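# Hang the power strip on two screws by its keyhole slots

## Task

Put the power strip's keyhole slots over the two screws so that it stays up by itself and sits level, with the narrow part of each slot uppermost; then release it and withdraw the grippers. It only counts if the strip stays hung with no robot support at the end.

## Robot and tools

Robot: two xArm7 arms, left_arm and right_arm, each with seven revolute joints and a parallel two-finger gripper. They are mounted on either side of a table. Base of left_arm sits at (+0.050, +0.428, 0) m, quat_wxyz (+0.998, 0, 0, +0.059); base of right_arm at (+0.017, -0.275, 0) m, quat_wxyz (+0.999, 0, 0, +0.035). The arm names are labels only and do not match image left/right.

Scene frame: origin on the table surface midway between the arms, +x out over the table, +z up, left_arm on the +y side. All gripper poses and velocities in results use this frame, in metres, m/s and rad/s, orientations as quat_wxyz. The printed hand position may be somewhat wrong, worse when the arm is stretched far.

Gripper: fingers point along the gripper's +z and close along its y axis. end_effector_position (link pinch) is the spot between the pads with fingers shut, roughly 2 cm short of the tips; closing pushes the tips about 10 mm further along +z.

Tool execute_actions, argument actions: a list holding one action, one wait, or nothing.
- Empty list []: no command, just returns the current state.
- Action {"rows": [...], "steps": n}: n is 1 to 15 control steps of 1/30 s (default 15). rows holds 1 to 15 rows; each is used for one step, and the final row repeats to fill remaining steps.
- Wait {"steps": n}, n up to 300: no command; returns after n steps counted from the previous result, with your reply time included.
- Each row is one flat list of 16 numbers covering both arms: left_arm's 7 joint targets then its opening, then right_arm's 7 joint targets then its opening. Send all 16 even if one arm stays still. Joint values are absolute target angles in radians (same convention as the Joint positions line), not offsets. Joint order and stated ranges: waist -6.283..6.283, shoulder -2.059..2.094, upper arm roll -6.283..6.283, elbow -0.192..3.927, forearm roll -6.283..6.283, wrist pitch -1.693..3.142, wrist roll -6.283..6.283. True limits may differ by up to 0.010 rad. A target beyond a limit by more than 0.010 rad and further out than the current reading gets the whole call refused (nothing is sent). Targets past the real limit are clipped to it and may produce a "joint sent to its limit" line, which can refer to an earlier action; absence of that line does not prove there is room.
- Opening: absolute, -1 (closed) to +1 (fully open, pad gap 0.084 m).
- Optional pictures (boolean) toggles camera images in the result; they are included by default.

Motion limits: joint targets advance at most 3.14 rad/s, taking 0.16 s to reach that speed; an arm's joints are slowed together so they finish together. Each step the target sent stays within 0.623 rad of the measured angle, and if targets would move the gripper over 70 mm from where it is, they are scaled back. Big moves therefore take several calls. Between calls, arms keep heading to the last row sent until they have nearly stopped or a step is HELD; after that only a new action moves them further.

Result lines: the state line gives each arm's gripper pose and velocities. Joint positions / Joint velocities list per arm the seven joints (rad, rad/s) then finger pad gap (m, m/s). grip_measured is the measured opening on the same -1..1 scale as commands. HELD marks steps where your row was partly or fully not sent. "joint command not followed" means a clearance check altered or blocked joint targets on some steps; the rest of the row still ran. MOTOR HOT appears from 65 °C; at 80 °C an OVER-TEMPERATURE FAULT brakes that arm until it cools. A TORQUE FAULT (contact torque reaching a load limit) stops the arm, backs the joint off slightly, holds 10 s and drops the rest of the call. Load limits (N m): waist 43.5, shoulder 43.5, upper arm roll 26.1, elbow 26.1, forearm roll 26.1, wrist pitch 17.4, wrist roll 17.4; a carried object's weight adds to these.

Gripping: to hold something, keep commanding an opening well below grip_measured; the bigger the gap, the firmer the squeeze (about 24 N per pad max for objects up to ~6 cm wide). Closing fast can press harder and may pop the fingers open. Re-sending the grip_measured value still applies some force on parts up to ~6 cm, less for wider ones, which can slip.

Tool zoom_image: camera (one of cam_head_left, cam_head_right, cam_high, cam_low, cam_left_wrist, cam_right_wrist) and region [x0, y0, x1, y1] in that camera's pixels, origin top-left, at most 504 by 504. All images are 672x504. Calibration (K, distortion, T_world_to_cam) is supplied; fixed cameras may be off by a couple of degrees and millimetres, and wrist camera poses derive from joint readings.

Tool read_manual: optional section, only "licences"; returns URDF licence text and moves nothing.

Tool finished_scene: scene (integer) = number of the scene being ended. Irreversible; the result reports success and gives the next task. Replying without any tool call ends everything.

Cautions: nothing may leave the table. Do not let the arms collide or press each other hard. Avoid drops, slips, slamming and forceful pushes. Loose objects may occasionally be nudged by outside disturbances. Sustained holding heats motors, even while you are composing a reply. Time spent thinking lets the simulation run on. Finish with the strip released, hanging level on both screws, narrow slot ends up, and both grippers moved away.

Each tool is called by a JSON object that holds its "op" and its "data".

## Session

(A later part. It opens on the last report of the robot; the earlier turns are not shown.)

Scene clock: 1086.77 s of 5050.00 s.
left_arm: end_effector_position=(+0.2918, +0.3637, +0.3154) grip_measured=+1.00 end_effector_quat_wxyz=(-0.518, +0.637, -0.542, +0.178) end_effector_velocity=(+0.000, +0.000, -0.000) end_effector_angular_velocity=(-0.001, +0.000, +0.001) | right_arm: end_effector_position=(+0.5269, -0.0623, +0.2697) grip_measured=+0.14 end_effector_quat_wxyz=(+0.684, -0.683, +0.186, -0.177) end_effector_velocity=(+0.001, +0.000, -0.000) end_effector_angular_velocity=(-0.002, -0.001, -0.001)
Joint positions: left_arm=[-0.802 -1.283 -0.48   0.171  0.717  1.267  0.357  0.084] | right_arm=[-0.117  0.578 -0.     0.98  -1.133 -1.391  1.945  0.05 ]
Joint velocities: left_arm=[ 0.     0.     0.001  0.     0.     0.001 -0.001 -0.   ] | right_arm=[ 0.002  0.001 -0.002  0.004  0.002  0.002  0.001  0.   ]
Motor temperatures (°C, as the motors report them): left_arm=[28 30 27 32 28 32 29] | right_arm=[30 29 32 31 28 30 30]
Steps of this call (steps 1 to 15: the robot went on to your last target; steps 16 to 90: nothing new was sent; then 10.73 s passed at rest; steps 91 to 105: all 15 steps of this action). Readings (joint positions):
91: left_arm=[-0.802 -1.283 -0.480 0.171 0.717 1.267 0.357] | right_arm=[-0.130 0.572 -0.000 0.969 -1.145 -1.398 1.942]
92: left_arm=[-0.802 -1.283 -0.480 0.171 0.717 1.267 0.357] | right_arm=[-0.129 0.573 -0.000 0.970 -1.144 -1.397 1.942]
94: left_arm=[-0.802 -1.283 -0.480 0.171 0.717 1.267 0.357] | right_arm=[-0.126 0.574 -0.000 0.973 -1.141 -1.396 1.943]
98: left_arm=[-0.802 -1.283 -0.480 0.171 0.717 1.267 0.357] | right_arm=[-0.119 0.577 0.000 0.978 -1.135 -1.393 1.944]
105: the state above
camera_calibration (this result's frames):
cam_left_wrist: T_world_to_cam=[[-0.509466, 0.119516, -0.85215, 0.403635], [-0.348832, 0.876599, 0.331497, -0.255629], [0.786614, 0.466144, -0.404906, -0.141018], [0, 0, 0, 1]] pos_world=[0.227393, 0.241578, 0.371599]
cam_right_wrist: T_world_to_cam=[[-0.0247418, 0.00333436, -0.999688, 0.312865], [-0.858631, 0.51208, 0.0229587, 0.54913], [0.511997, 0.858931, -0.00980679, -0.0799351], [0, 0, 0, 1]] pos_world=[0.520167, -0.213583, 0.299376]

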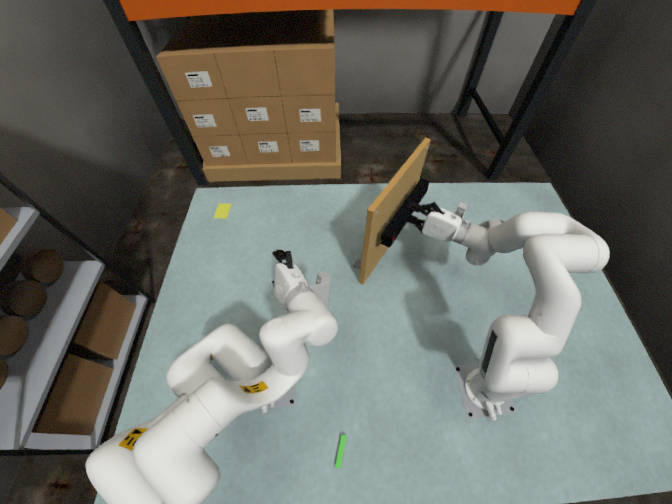

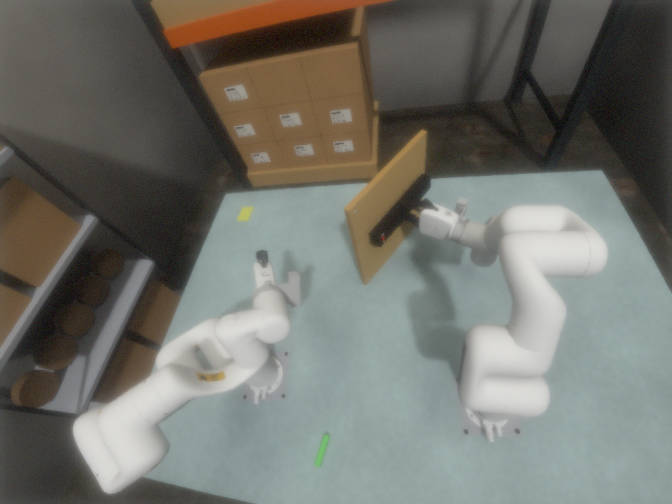

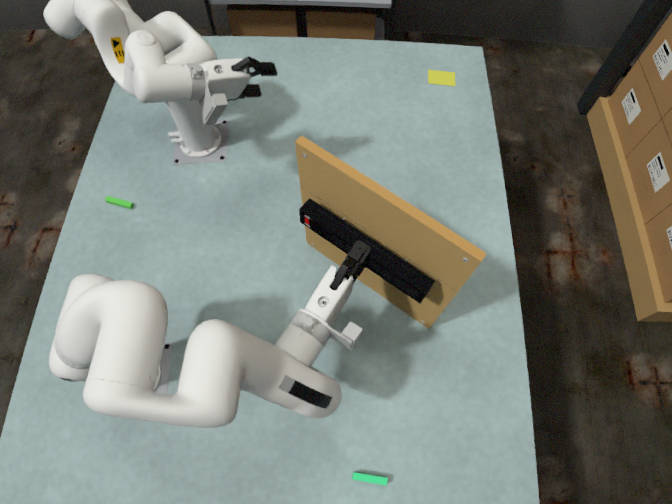

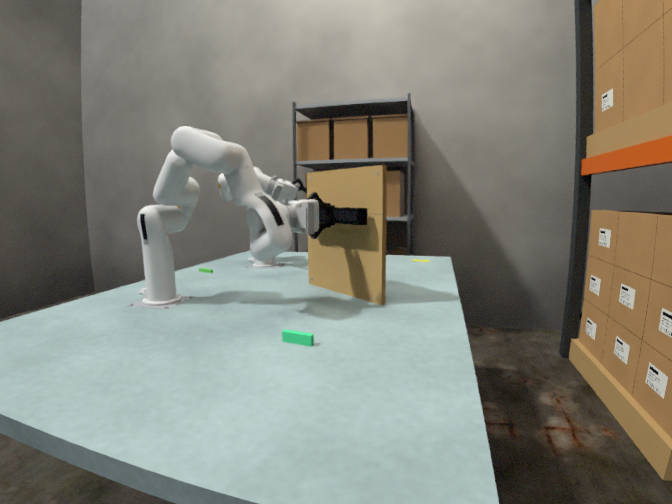

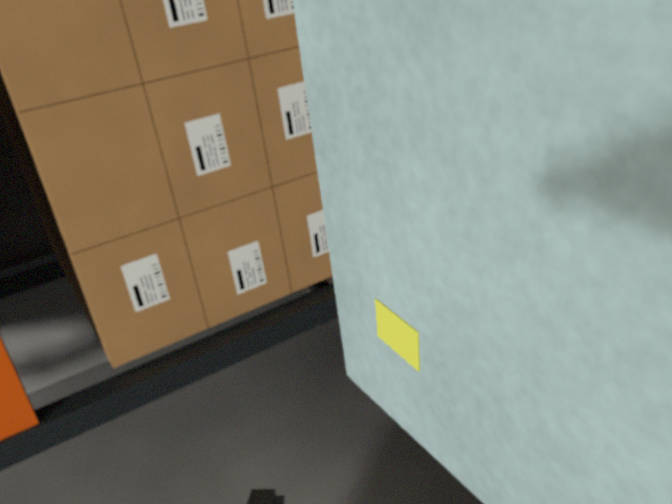

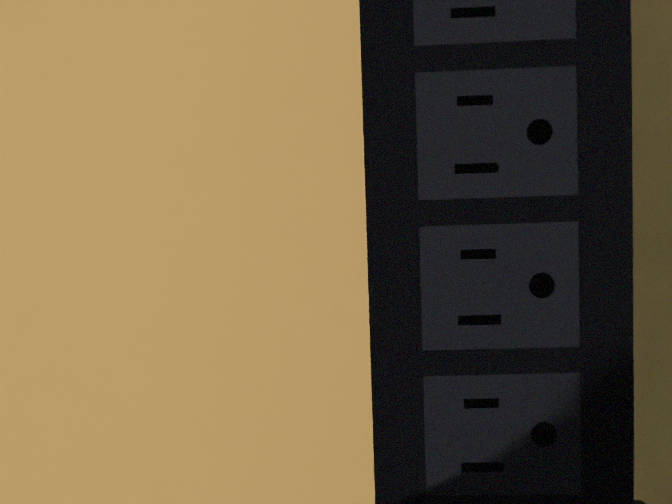

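No contact yet. 4 mm more.

{"op": "execute_actions", "data": {"actions": [{"rows":[[-0.802,-1.283,-0.48,0.171,0.717,1.267,0.357,1,-0.112,0.580,0,0.984,-1.1285,-1.389,1.946,-1],[-0.802,-1.283,-0.48,0.171,0.717,1.267,0.357,1,-0.112,0.580,0,0.984,-1.1285,-1.389,1.946,-1],[-0.802,-1.283,-0.48,0.171,0.717,1.267,0.357,1,-0.112,0.580,0,0.984,-1.1285,-1.389,1.946,-1],[-0.802,-1.283,-0.48,0.171,0.717,1.267,0.357,1,-0.112,0.580,0,0.984,-1.1285,-1.389,1.946,-1],[-0.802,-1.283,-0.48,0.171,0.717,1.267,0.357,1,-0.107,0.582,0,0.988,-1.124,-1.3865,1.947,-1]],"steps":15}]}}

{"op": "zoom_image", "data": {"camera": "cam_high", "region": [290,180,440,300]}}

Scene clock: 1093.83 s of 5050.00 s.
left_arm: end_effector_position=(+0.2918, +0.3637, +0.3154) grip_measured=+1.00 end_effector_quat_wxyz=(-0.518, +0.637, -0.542, +0.178) end_effector_velocity=(-0.000, -0.000, -0.000) end_effector_angular_velocity=(+0.001, -0.000, -0.001) | right_arm: end_effector_position=(+0.5288, -0.0584, +0.2697) grip_measured=+0.14 end_effector_quat_wxyz=(+0.684, -0.683, +0.186, -0.177) end_effector_velocity=(+0.001, -0.001, +0.000) end_effector_angular_velocity=(-0.002, -0.001, -0.004)
Joint positions: left_arm=[-0.802 -1.283 -0.48   0.171  0.717  1.267  0.357  0.084] | right_arm=[-0.107  0.582 -0.     0.988 -1.124 -1.387  1.947  0.05 ]
Joint velocities: left_arm=[-0.001  0.001 -0.001 -0.     0.     0.    -0.001 -0.   ] | right_arm=[ 0.     0.    -0.001  0.002  0.002  0.002 -0.     0.   ]
Motor temperatures (°C, as the motors report them): left_arm=[28 30 27 33 28 32 29] | right_arm=[30 29 32 31 28 30 30]
Steps of this call (steps 1 to 15: the robot went on to your last target; steps 16 to 90: nothing new was sent; then 3.57 s passed at rest; steps 91 to 105: all 15 steps of this action). Readings (joint positions):
91: left_arm=[-0.802 -1.283 -0.480 0.171 0.717 1.267 0.357] | right_arm=[-0.116 0.578 -0.000 0.981 -1.132 -1.391 1.945]
92: left_arm=[-0.802 -1.283 -0.480 0.171 0.717 1.267 0.357] | right_arm=[-0.116 0.578 -0.000 0.981 -1.132 -1.391 1.945]
94: left_arm=[-0.802 -1.283 -0.480 0.171 0.717 1.267 0.357] | right_arm=[-0.114 0.579 -0.000 0.983 -1.130 -1.390 1.946]
98: left_arm=[-0.802 -1.283 -0.480 0.171 0.717 1.267 0.357] | right_arm=[-0.109 0.581 0.000 0.986 -1.126 -1.388 1.947]
105: the state above
camera_calibration (this result's frames):
cam_left_wrist: T_world_to_cam=[[-0.509466, 0.119516, -0.85215, 0.403635], [-0.348832, 0.876599, 0.331497, -0.255629], [0.786613, 0.466143, -0.404907, -0.141018], [0, 0, 0, 1]] pos_world=[0.227393, 0.241578, 0.371599]
cam_right_wrist: T_world_to_cam=[[-0.0249136, 0.0038762, -0.999682, 0.31298], [-0.85869, 0.511961, 0.023385, 0.548675], [0.511889, 0.859, -0.00942634, -0.0843104], [0, 0, 0, 1]] pos_world=[0.522097, -0.20969, 0.299255]

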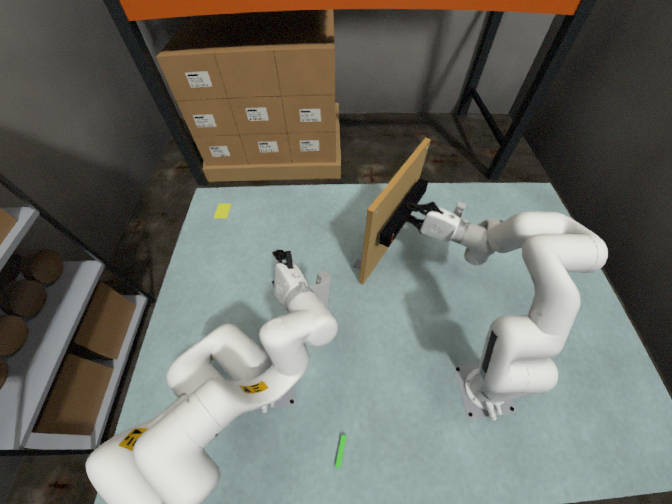

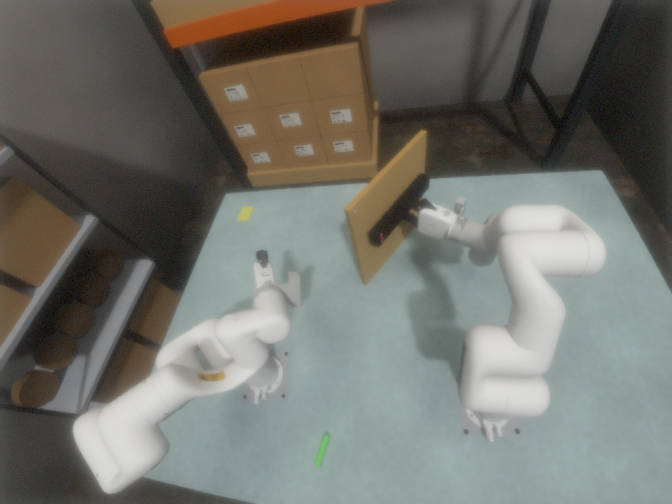

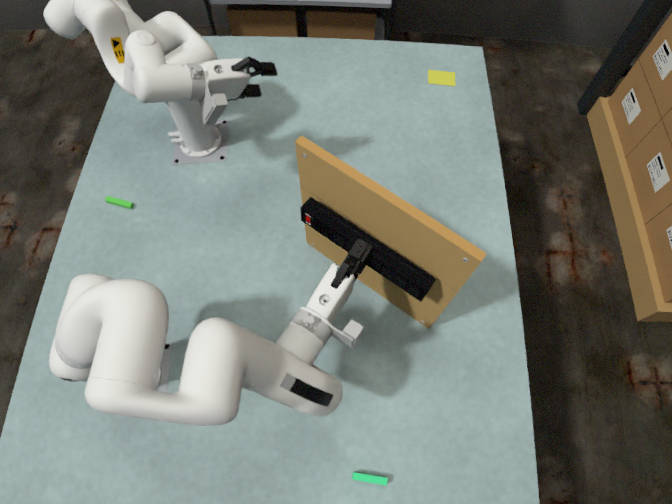

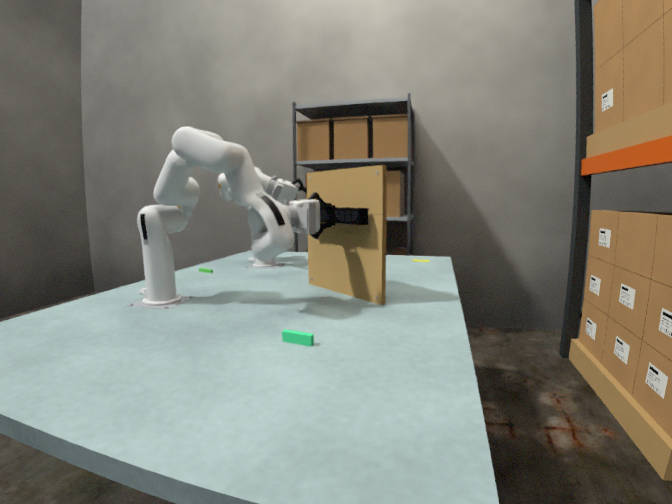

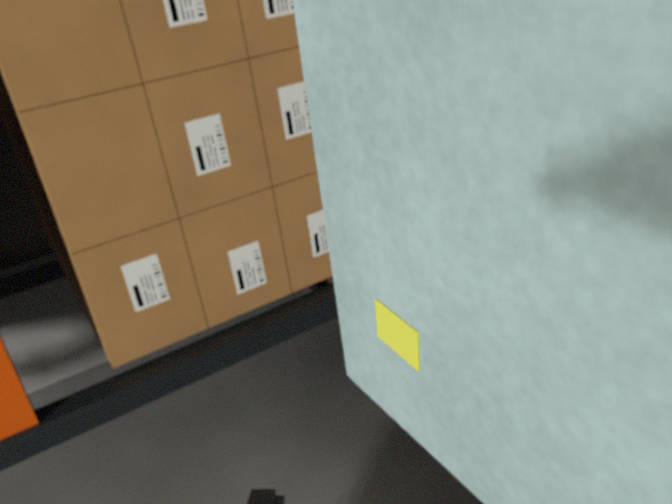

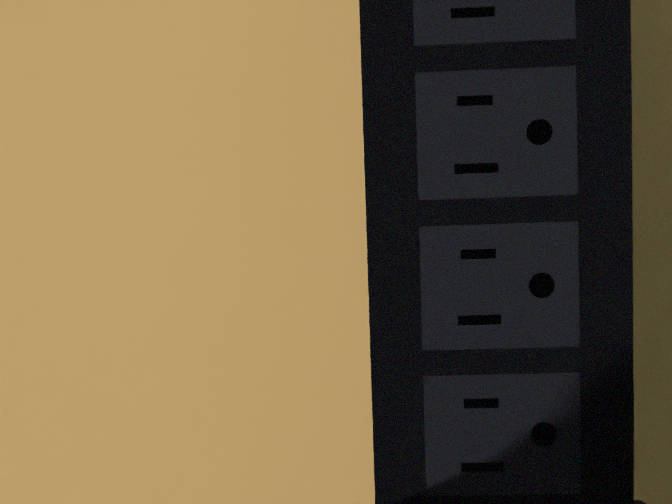

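Region (290, 180, 440, 300) of cam_high's 672x504 image, scaled by 3.360, with more detail than that image has; it fills the top 403 rows of this view, and the rest is white.

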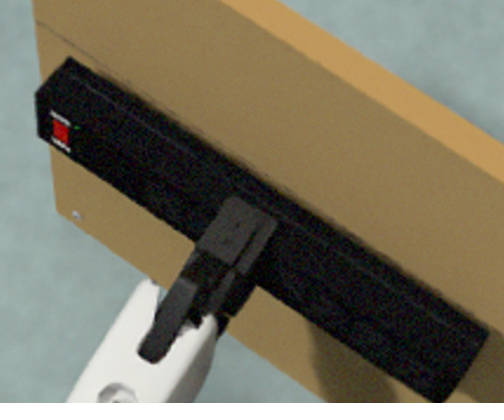

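{"op": "execute_actions", "data": {"actions": [{"rows":[[-0.802,-1.283,-0.48,0.171,0.717,1.267,0.357,1,-0.1035,0.5835,0,0.991,-1.121,-1.385,1.948,-1],[-0.802,-1.283,-0.48,0.171,0.717,1.267,0.357,1,-0.1035,0.5835,0,0.991,-1.121,-1.385,1.948,-1],[-0.802,-1.283,-0.48,0.171,0.717,1.267,0.357,1,-0.1035,0.5835,0,0.991,-1.121,-1.385,1.948,-1],[-0.802,-1.283,-0.48,0.171,0.717,1.267,0.357,1,-0.1035,0.5835,0,0.991,-1.121,-1.385,1.948,-1],[-0.802,-1.283,-0.48,0.171,0.717,1.267,0.357,1,-0.100,0.585,0,0.994,-1.118,-1.383,1.9485,-1]],"steps":15}]}}

{"op": "zoom_image", "data": {"camera": "cam_high", "region": [290,180,440,300]}}

Scene clock: 1101.93 s of 5050.00 s.
left_arm: end_effector_position=(+0.2918, +0.3637, +0.3154) grip_measured=+1.00 end_effector_quat_wxyz=(-0.518, +0.637, -0.542, +0.178) end_effector_velocity=(-0.000, +0.000, +0.000) end_effector_angular_velocity=(-0.002, -0.001, +0.001) | right_arm: end_effector_position=(+0.5301, -0.0565, +0.2696) grip_measured=+0.15 end_effector_quat_wxyz=(+0.684, -0.682, +0.186, -0.177) end_effector_velocity=(+0.001, +0.000, -0.000) end_effector_angular_velocity=(-0.002, -0.000, -0.002)
Joint positions: left_arm=[-0.802 -1.283 -0.48   0.171  0.717  1.267  0.357  0.084] | right_arm=[-0.101  0.585 -0.001  0.993 -1.119 -1.385  1.948  0.05 ]
Joint velocities: left_arm=[ 0.    -0.001  0.001  0.    -0.     0.    -0.     0.   ] | right_arm=[ 0.001  0.001 -0.001  0.002  0.002  0.003 -0.     0.   ]
Motor temperatures (°C, as the motors report them): left_arm=[28 30 27 33 28 32 29] | right_arm=[30 29 32 31 28 30 30]
Steps of this call (steps 1 to 15: the robot went on to your last target; steps 16 to 90: nothing new was sent; then 4.60 s passed at rest; steps 91 to 105: all 15 steps of this action). Readings (joint positions):
91: left_arm=[-0.802 -1.283 -0.480 0.171 0.717 1.267 0.357] | right_arm=[-0.107 0.582 -0.000 0.988 -1.124 -1.386 1.947]
92: left_arm=[-0.802 -1.283 -0.480 0.171 0.717 1.267 0.357] | right_arm=[-0.106 0.582 -0.000 0.989 -1.123 -1.386 1.947]
94: left_arm=[-0.802 -1.283 -0.480 0.171 0.717 1.267 0.357] | right_arm=[-0.105 0.583 -0.000 0.990 -1.122 -1.386 1.948]
98: left_arm=[-0.802 -1.283 -0.480 0.171 0.717 1.267 0.357] | right_arm=[-0.102 0.584 -0.001 0.992 -1.119 -1.385 1.948]
105: the state above
camera_calibration (this result's frames):
cam_left_wrist: T_world_to_cam=[[-0.509466, 0.119516, -0.85215, 0.403635], [-0.348832, 0.876599, 0.331497, -0.255629], [0.786614, 0.466144, -0.404906, -0.141018], [0, 0, 0, 1]] pos_world=[0.227393, 0.241578, 0.371599]
cam_right_wrist: T_world_to_cam=[[-0.0250045, 0.00446523, -0.999677, 0.312993], [-0.858336, 0.512537, 0.0237585, 0.5486], [0.512478, 0.858654, -0.00898305, -0.0870235], [0, 0, 0, 1]] pos_world=[0.523307, -0.207852, 0.299076]

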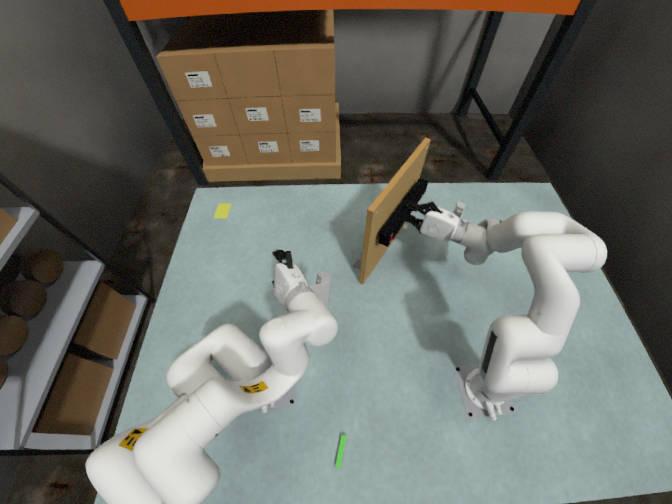

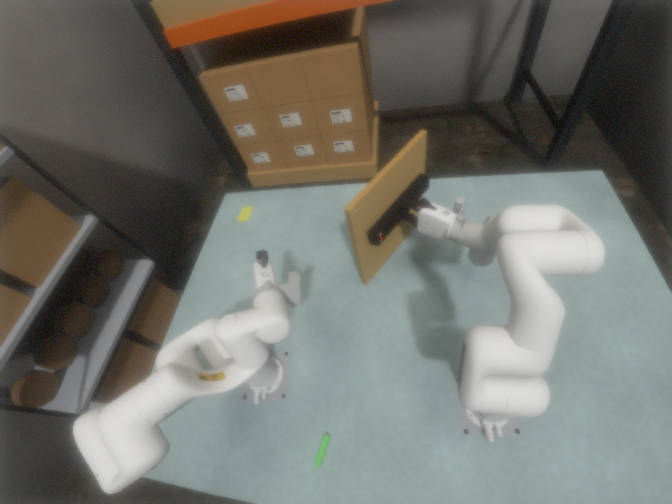

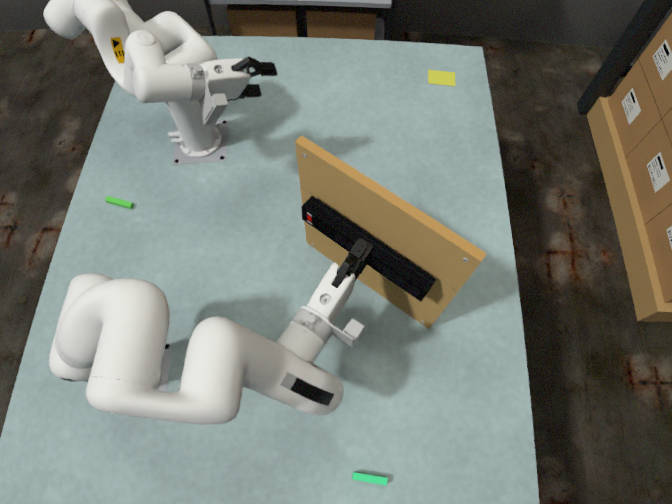

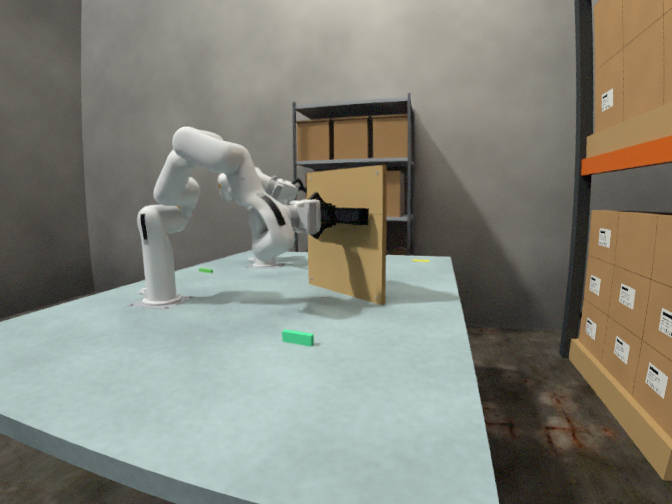

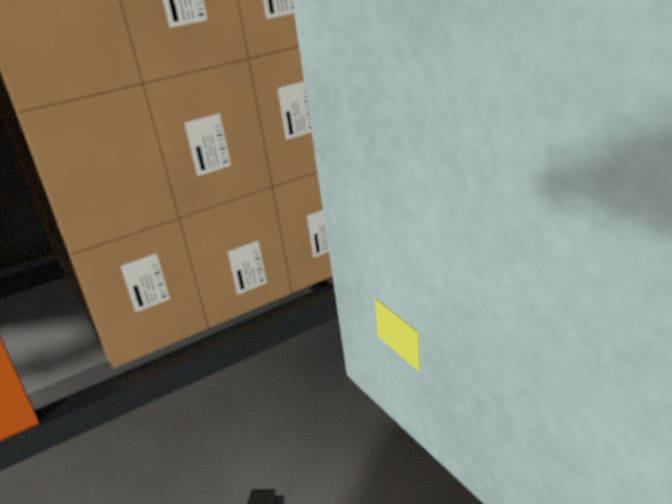

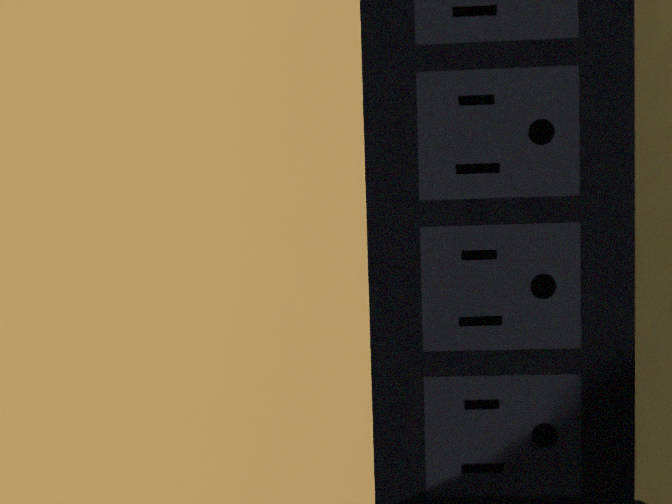

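Region (290, 180, 440, 300) of cam_high's 672x504 image, scaled by 3.360, with more detail than that image has; it fills the top 403 rows of this view, and the rest is white.

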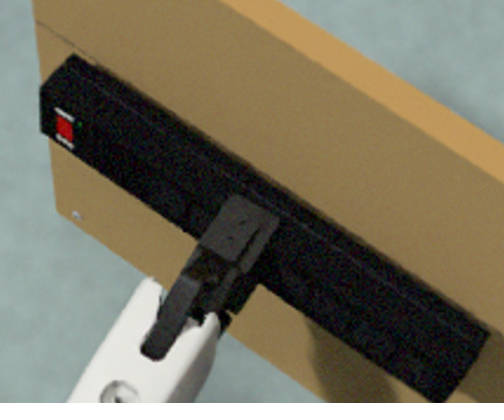

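{"op": "execute_actions", "data": {"actions": [{"rows":[[-0.802,-1.283,-0.48,0.171,0.717,1.267,0.357,1,-0.100,0.585,0,0.994,-1.118,-1.383,1.956,-1],[-0.802,-1.283,-0.48,0.171,0.717,1.267,0.357,1,-0.100,0.585,0,0.994,-1.118,-1.383,1.956,-1],[-0.802,-1.283,-0.48,0.171,0.717,1.267,0.357,1,-0.100,0.585,0,0.994,-1.118,-1.383,1.956,-1],[-0.802,-1.283,-0.48,0.171,0.717,1.267,0.357,1,-0.100,0.585,0,0.994,-1.118,-1.383,1.956,-1],[-0.802,-1.283,-0.48,0.171,0.717,1.267,0.357,1,-0.100,0.587,0,0.9945,-1.118,-1.384,1.962,-1]],"steps":15}]}}

{"op": "zoom_image", "data": {"camera": "cam_high", "region": [290,180,440,300]}}

Scene clock: 1111.90 s of 5050.00 s.
left_arm: end_effector_position=(+0.2918, +0.3637, +0.3154) grip_measured=+1.00 end_effector_quat_wxyz=(-0.518, +0.637, -0.542, +0.178) end_effector_velocity=(-0.000, +0.000, +0.000) end_effector_angular_velocity=(-0.001, +0.001, +0.001) | right_arm: end_effector_position=(+0.5305, -0.0554, +0.2693) grip_measured=+0.14 end_effector_quat_wxyz=(+0.686, -0.681, +0.190, -0.172) end_effector_velocity=(+0.000, -0.000, -0.001) end_effector_angular_velocity=(+0.002, +0.005, -0.001)
Joint positions: left_arm=[-0.802 -1.283 -0.48   0.171  0.717  1.267  0.357  0.084] | right_arm=[-0.1    0.587  0.     0.995 -1.118 -1.384  1.962  0.05 ]
Joint velocities: left_arm=[ 0.001  0.     0.001  0.001 -0.     0.001  0.001 -0.   ] | right_arm=[ 0.001  0.001 -0.001 -0.001  0.001  0.     0.004 -0.   ]
Motor temperatures (°C, as the motors report them): left_arm=[28 30 27 33 28 32 29] | right_arm=[30 29 32 32 28 29 30]
Steps of this call (steps 1 to 15: the robot went on to your last target; steps 16 to 90: nothing new was sent; then 6.47 s passed at rest; steps 91 to 105: all 15 steps of this action). Readings (joint positions):
91: left_arm=[-0.802 -1.283 -0.480 0.171 0.717 1.267 0.357] | right_arm=[-0.100 0.585 -0.000 0.994 -1.118 -1.383 1.949]
92: left_arm=[-0.802 -1.283 -0.480 0.171 0.717 1.267 0.357] | right_arm=[-0.100 0.585 -0.000 0.994 -1.118 -1.383 1.950]
94: left_arm=[-0.802 -1.283 -0.480 0.171 0.717 1.267 0.357] | right_arm=[-0.100 0.585 -0.000 0.994 -1.118 -1.383 1.953]
98: left_arm=[-0.802 -1.283 -0.480 0.171 0.717 1.267 0.357] | right_arm=[-0.100 0.586 -0.000 0.995 -1.118 -1.383 1.959]
105: the state above
camera_calibration (this result's frames):
cam_left_wrist: T_world_to_cam=[[-0.509466, 0.119516, -0.85215, 0.403635], [-0.348832, 0.876599, 0.331497, -0.255629], [0.786614, 0.466144, -0.404906, -0.141018], [0, 0, 0, 1]] pos_world=[0.227393, 0.241578, 0.371599]
cam_right_wrist: T_world_to_cam=[[-0.0366825, 0.0113148, -0.999263, 0.319157], [-0.858514, 0.511432, 0.0373067, 0.544693], [0.511477, 0.859249, -0.00904672, -0.0876236], [0, 0, 0, 1]] pos_world=[0.524151, -0.206894, 0.297808]

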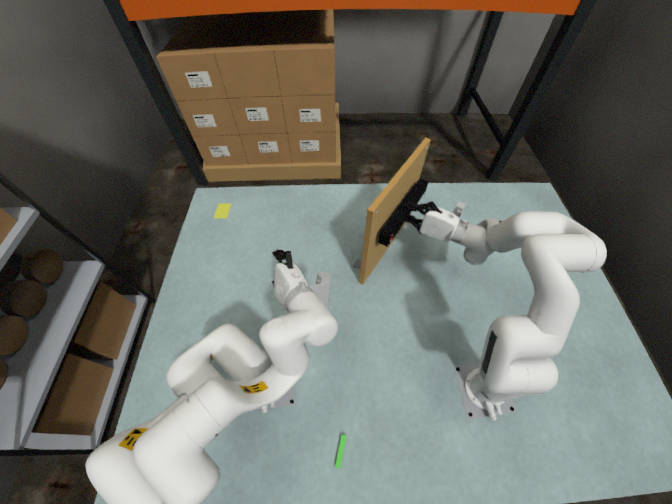

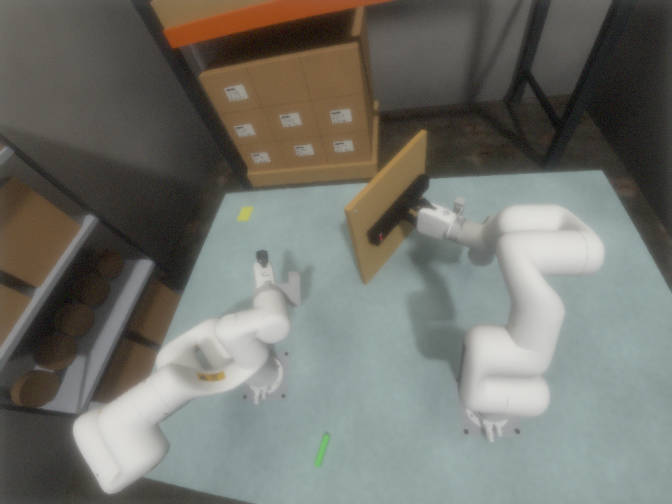

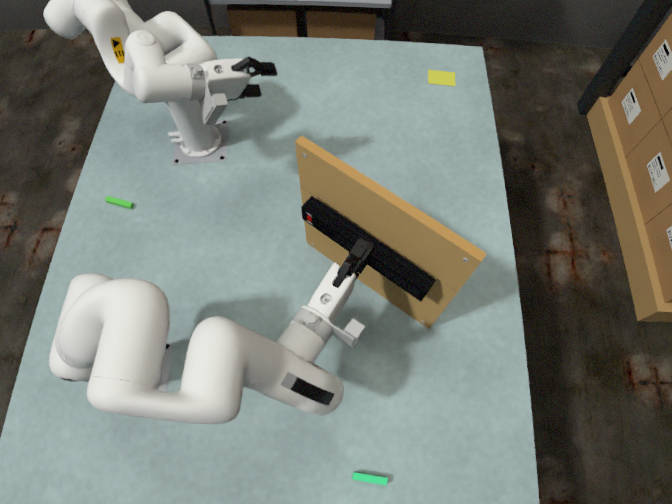

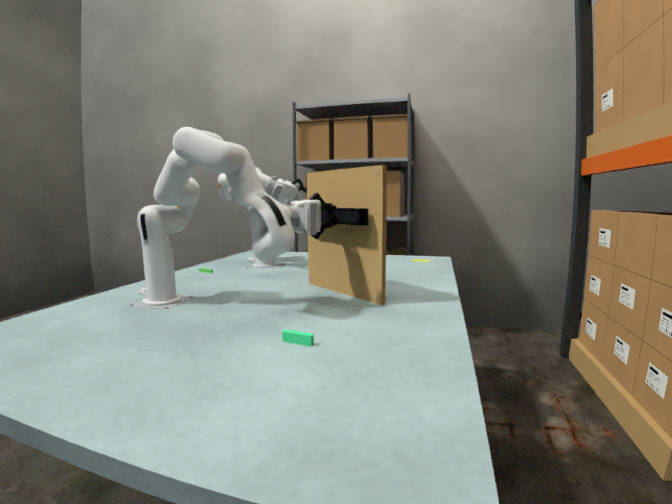

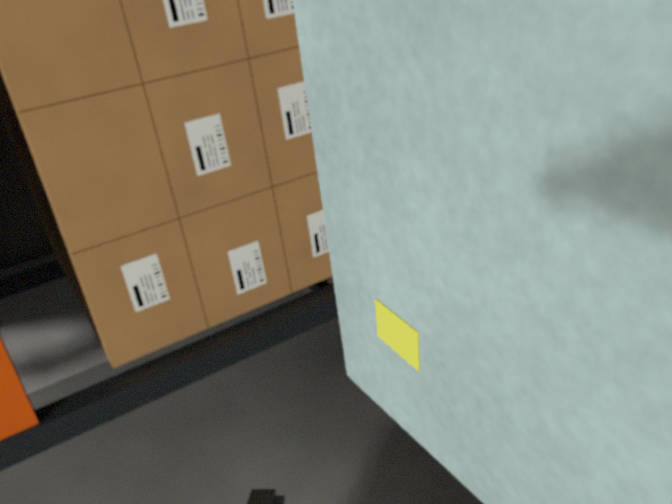

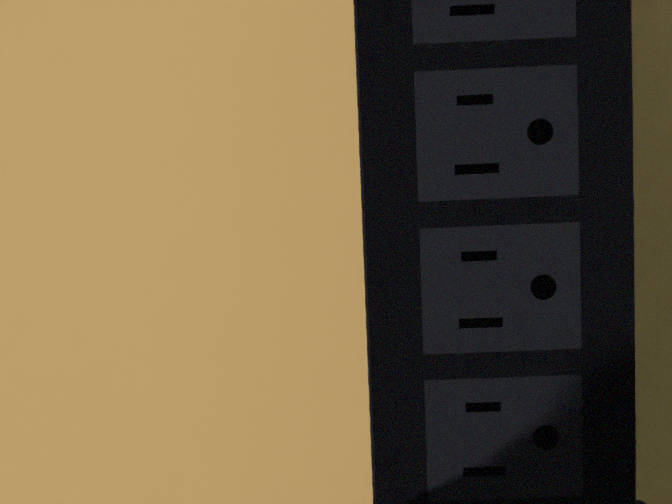

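Region (290, 180, 440, 300) of cam_high's 672x504 image, scaled by 3.360, with more detail than that image has; it fills the top 403 rows of this view, and the rest is white.

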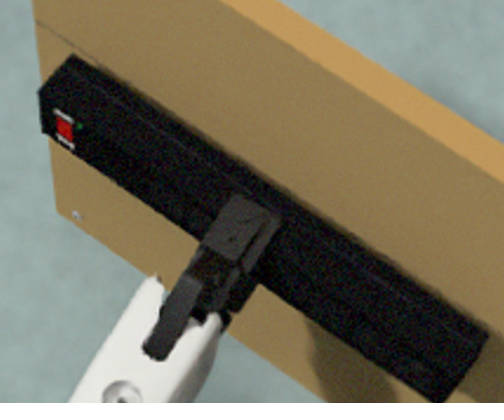

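{"op": "execute_actions", "data": {"actions": [{"rows":[[-0.802,-1.283,-0.48,0.171,0.717,1.267,0.357,1,-0.102,0.584,0,0.992,-1.120,-1.384,1.948,-1],[-0.802,-1.283,-0.48,0.171,0.717,1.267,0.357,1,-0.102,0.584,0,0.992,-1.120,-1.384,1.948,-1],[-0.802,-1.283,-0.48,0.171,0.717,1.267,0.357,1,-0.102,0.584,0,0.992,-1.120,-1.384,1.948,-1],[-0.802,-1.283,-0.48,0.171,0.717,1.267,0.357,1,-0.102,0.584,0,0.992,-1.120,-1.384,1.948,-1],[-0.802,-1.283,-0.48,0.171,0.717,1.267,0.357,1,-0.102,0.590,0,0.993,-1.120,-1.3865,1.944,-1],[-0.802,-1.283,-0.48,0.171,0.717,1.267,0.357,1,-0.102,0.590,0,0.993,-1.120,-1.3865,1.944,-1],[-0.802,-1.283,-0.48,0.171,0.717,1.267,0.357,1,-0.102,0.590,0,0.993,-1.120,-1.3865,1.944,-1],[-0.802,-1.283,-0.48,0.171,0.717,1.267,0.357,1,-0.102,0.596,0,0.994,-1.120,-1.389,1.940,-1],[-0.802,-1.283,-0.48,0.171,0.717,1.267,0.357,1,-0.102,0.596,0,0.994,-1.120,-1.389,1.940,-1],[-0.802,-1.283,-0.48,0.171,0.717,1.267,0.357,1,-0.102,0.596,0,0.994,-1.120,-1.389,1.940,-1],[-0.802,-1.283,-0.48,0.171,0.717,1.267,0.357,1,-0.102,0.602,0,0.995,-1.120,-1.391,1.936,-1]],"steps":15}]}}

{"op": "zoom_image", "data": {"camera": "cam_high", "region": [290,180,440,300]}}

Scene clock: 1123.30 s of 5050.00 s.
left_arm: end_effector_position=(+0.2918, +0.3637, +0.3154) grip_measured=+1.00 end_effector_quat_wxyz=(-0.518, +0.637, -0.542, +0.178) end_effector_velocity=(-0.000, -0.000, +0.000) end_effector_angular_velocity=(+0.000, +0.000, -0.000) | right_arm: end_effector_position=(+0.5289, -0.0549, +0.2656) grip_measured=+0.14 end_effector_quat_wxyz=(+0.686, -0.682, +0.183, -0.175) end_effector_velocity=(-0.001, +0.000, -0.010) end_effector_angular_velocity=(-0.006, -0.007, +0.005)
Joint positions: left_arm=[-0.802 -1.283 -0.48   0.171  0.717  1.267  0.357  0.084] | right_arm=[-0.101  0.599  0.002  0.996 -1.12  -1.393  1.938  0.05 ]
Joint velocities: left_arm=[-0.001  0.    -0.     0.    -0.     0.001  0.    -0.   ] | right_arm=[ 0.     0.027  0.     0.005 -0.002 -0.01  -0.028  0.001]
Motor temperatures (°C, as the motors report them): left_arm=[28 30 27 33 28 32 29] | right_arm=[30 29 32 32 28 30 30]
Steps of this call (steps 1 to 15: the robot went on to your last target; steps 16 to 90: nothing new was sent; then 7.90 s passed at rest; steps 91 to 105: all 15 steps of this action). Readings (joint positions):
91: left_arm=[-0.802 -1.283 -0.480 0.171 0.717 1.267 0.357] | right_arm=[-0.100 0.587 -0.000 0.994 -1.118 -1.384 1.962]
92: left_arm=[-0.802 -1.283 -0.480 0.171 0.717 1.267 0.357] | right_arm=[-0.100 0.587 0.000 0.994 -1.118 -1.384 1.959]
94: left_arm=[-0.802 -1.283 -0.480 0.171 0.717 1.267 0.357] | right_arm=[-0.101 0.585 0.001 0.994 -1.119 -1.383 1.954]
98: left_arm=[-0.802 -1.283 -0.480 0.171 0.717 1.267 0.357] | right_arm=[-0.101 0.588 0.001 0.994 -1.119 -1.386 1.947]
105: the state above
camera_calibration (this result's frames):
cam_left_wrist: T_world_to_cam=[[-0.509466, 0.119516, -0.85215, 0.403635], [-0.348832, 0.876599, 0.331497, -0.255629], [0.786614, 0.466143, -0.404906, -0.141018], [0, 0, 0, 1]] pos_world=[0.227393, 0.241578, 0.371599]
cam_right_wrist: T_world_to_cam=[[-0.0232494, 0.00740076, -0.999702, 0.308203], [-0.861982, 0.50638, 0.0237952, 0.548392], [0.506405, 0.862279, -0.00539368, -0.0853422], [0, 0, 0, 1]] pos_world=[0.523087, -0.206387, 0.294602]

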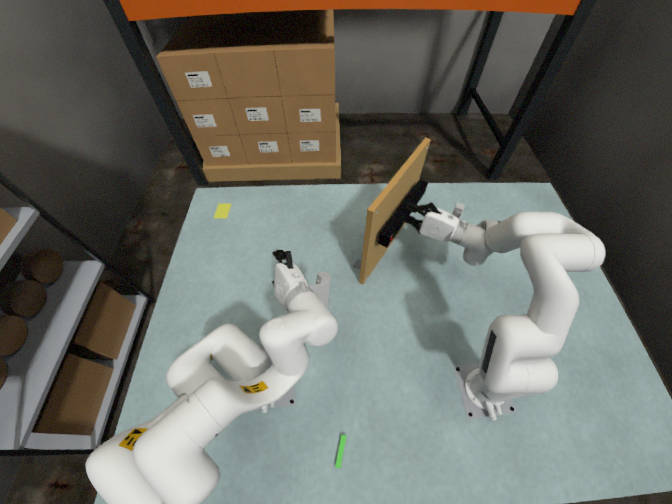

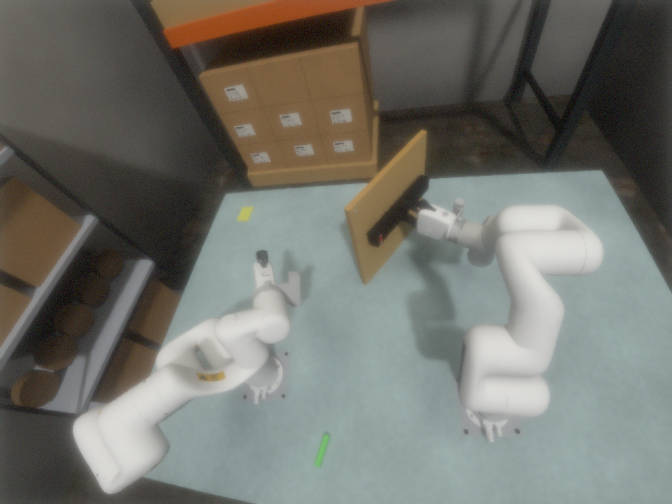

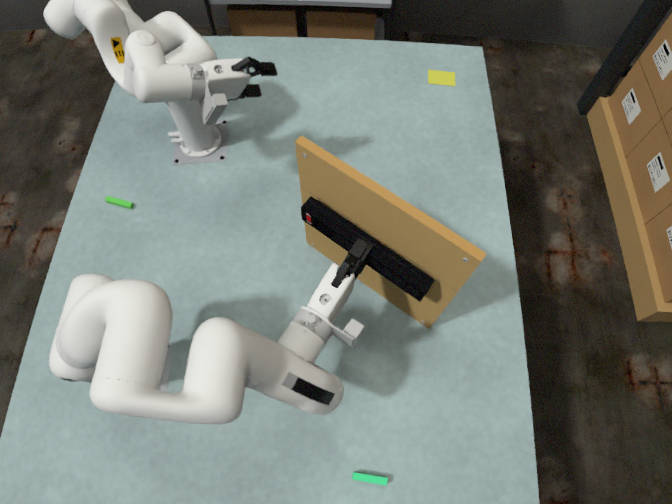

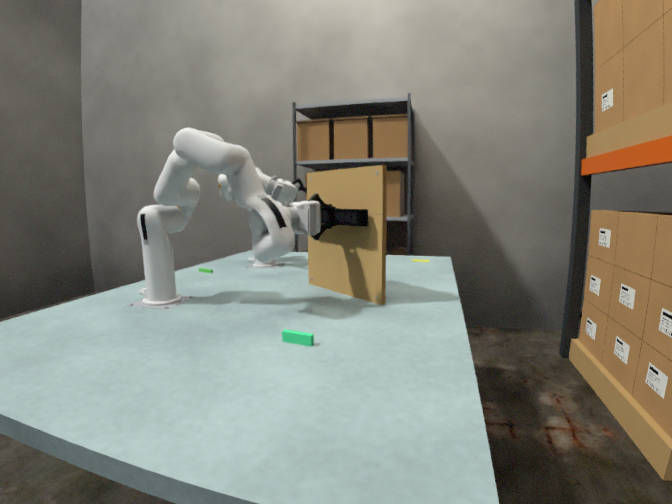

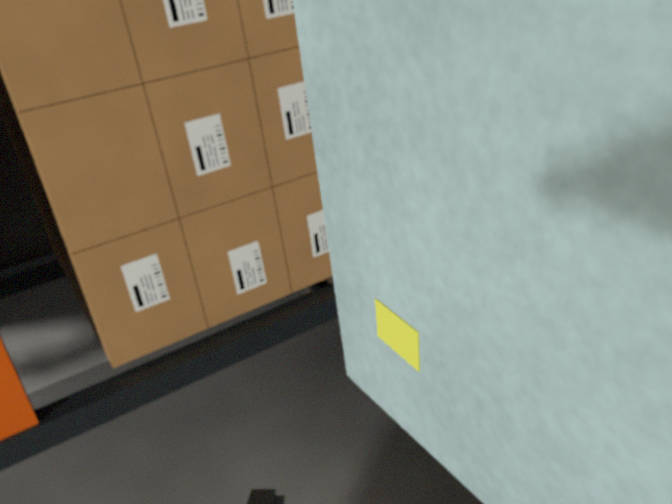

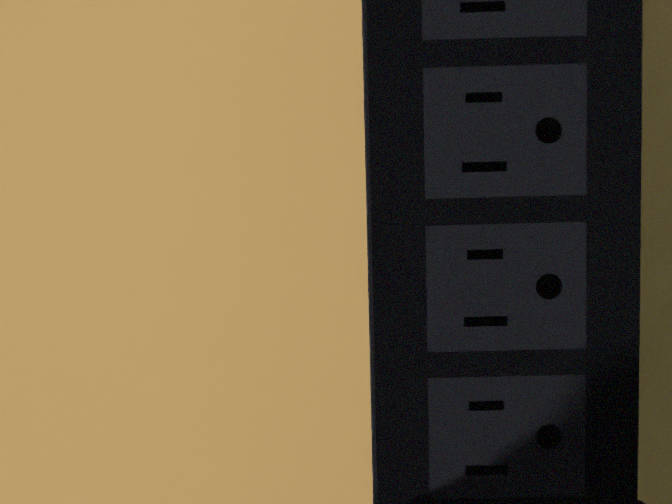

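Region (290, 180, 440, 300) of cam_high's 672x504 image, scaled by 3.360, with more detail than that image has; it fills the top 403 rows of this view, and the rest is white.

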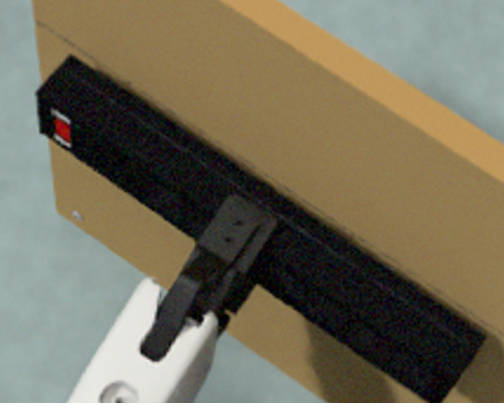

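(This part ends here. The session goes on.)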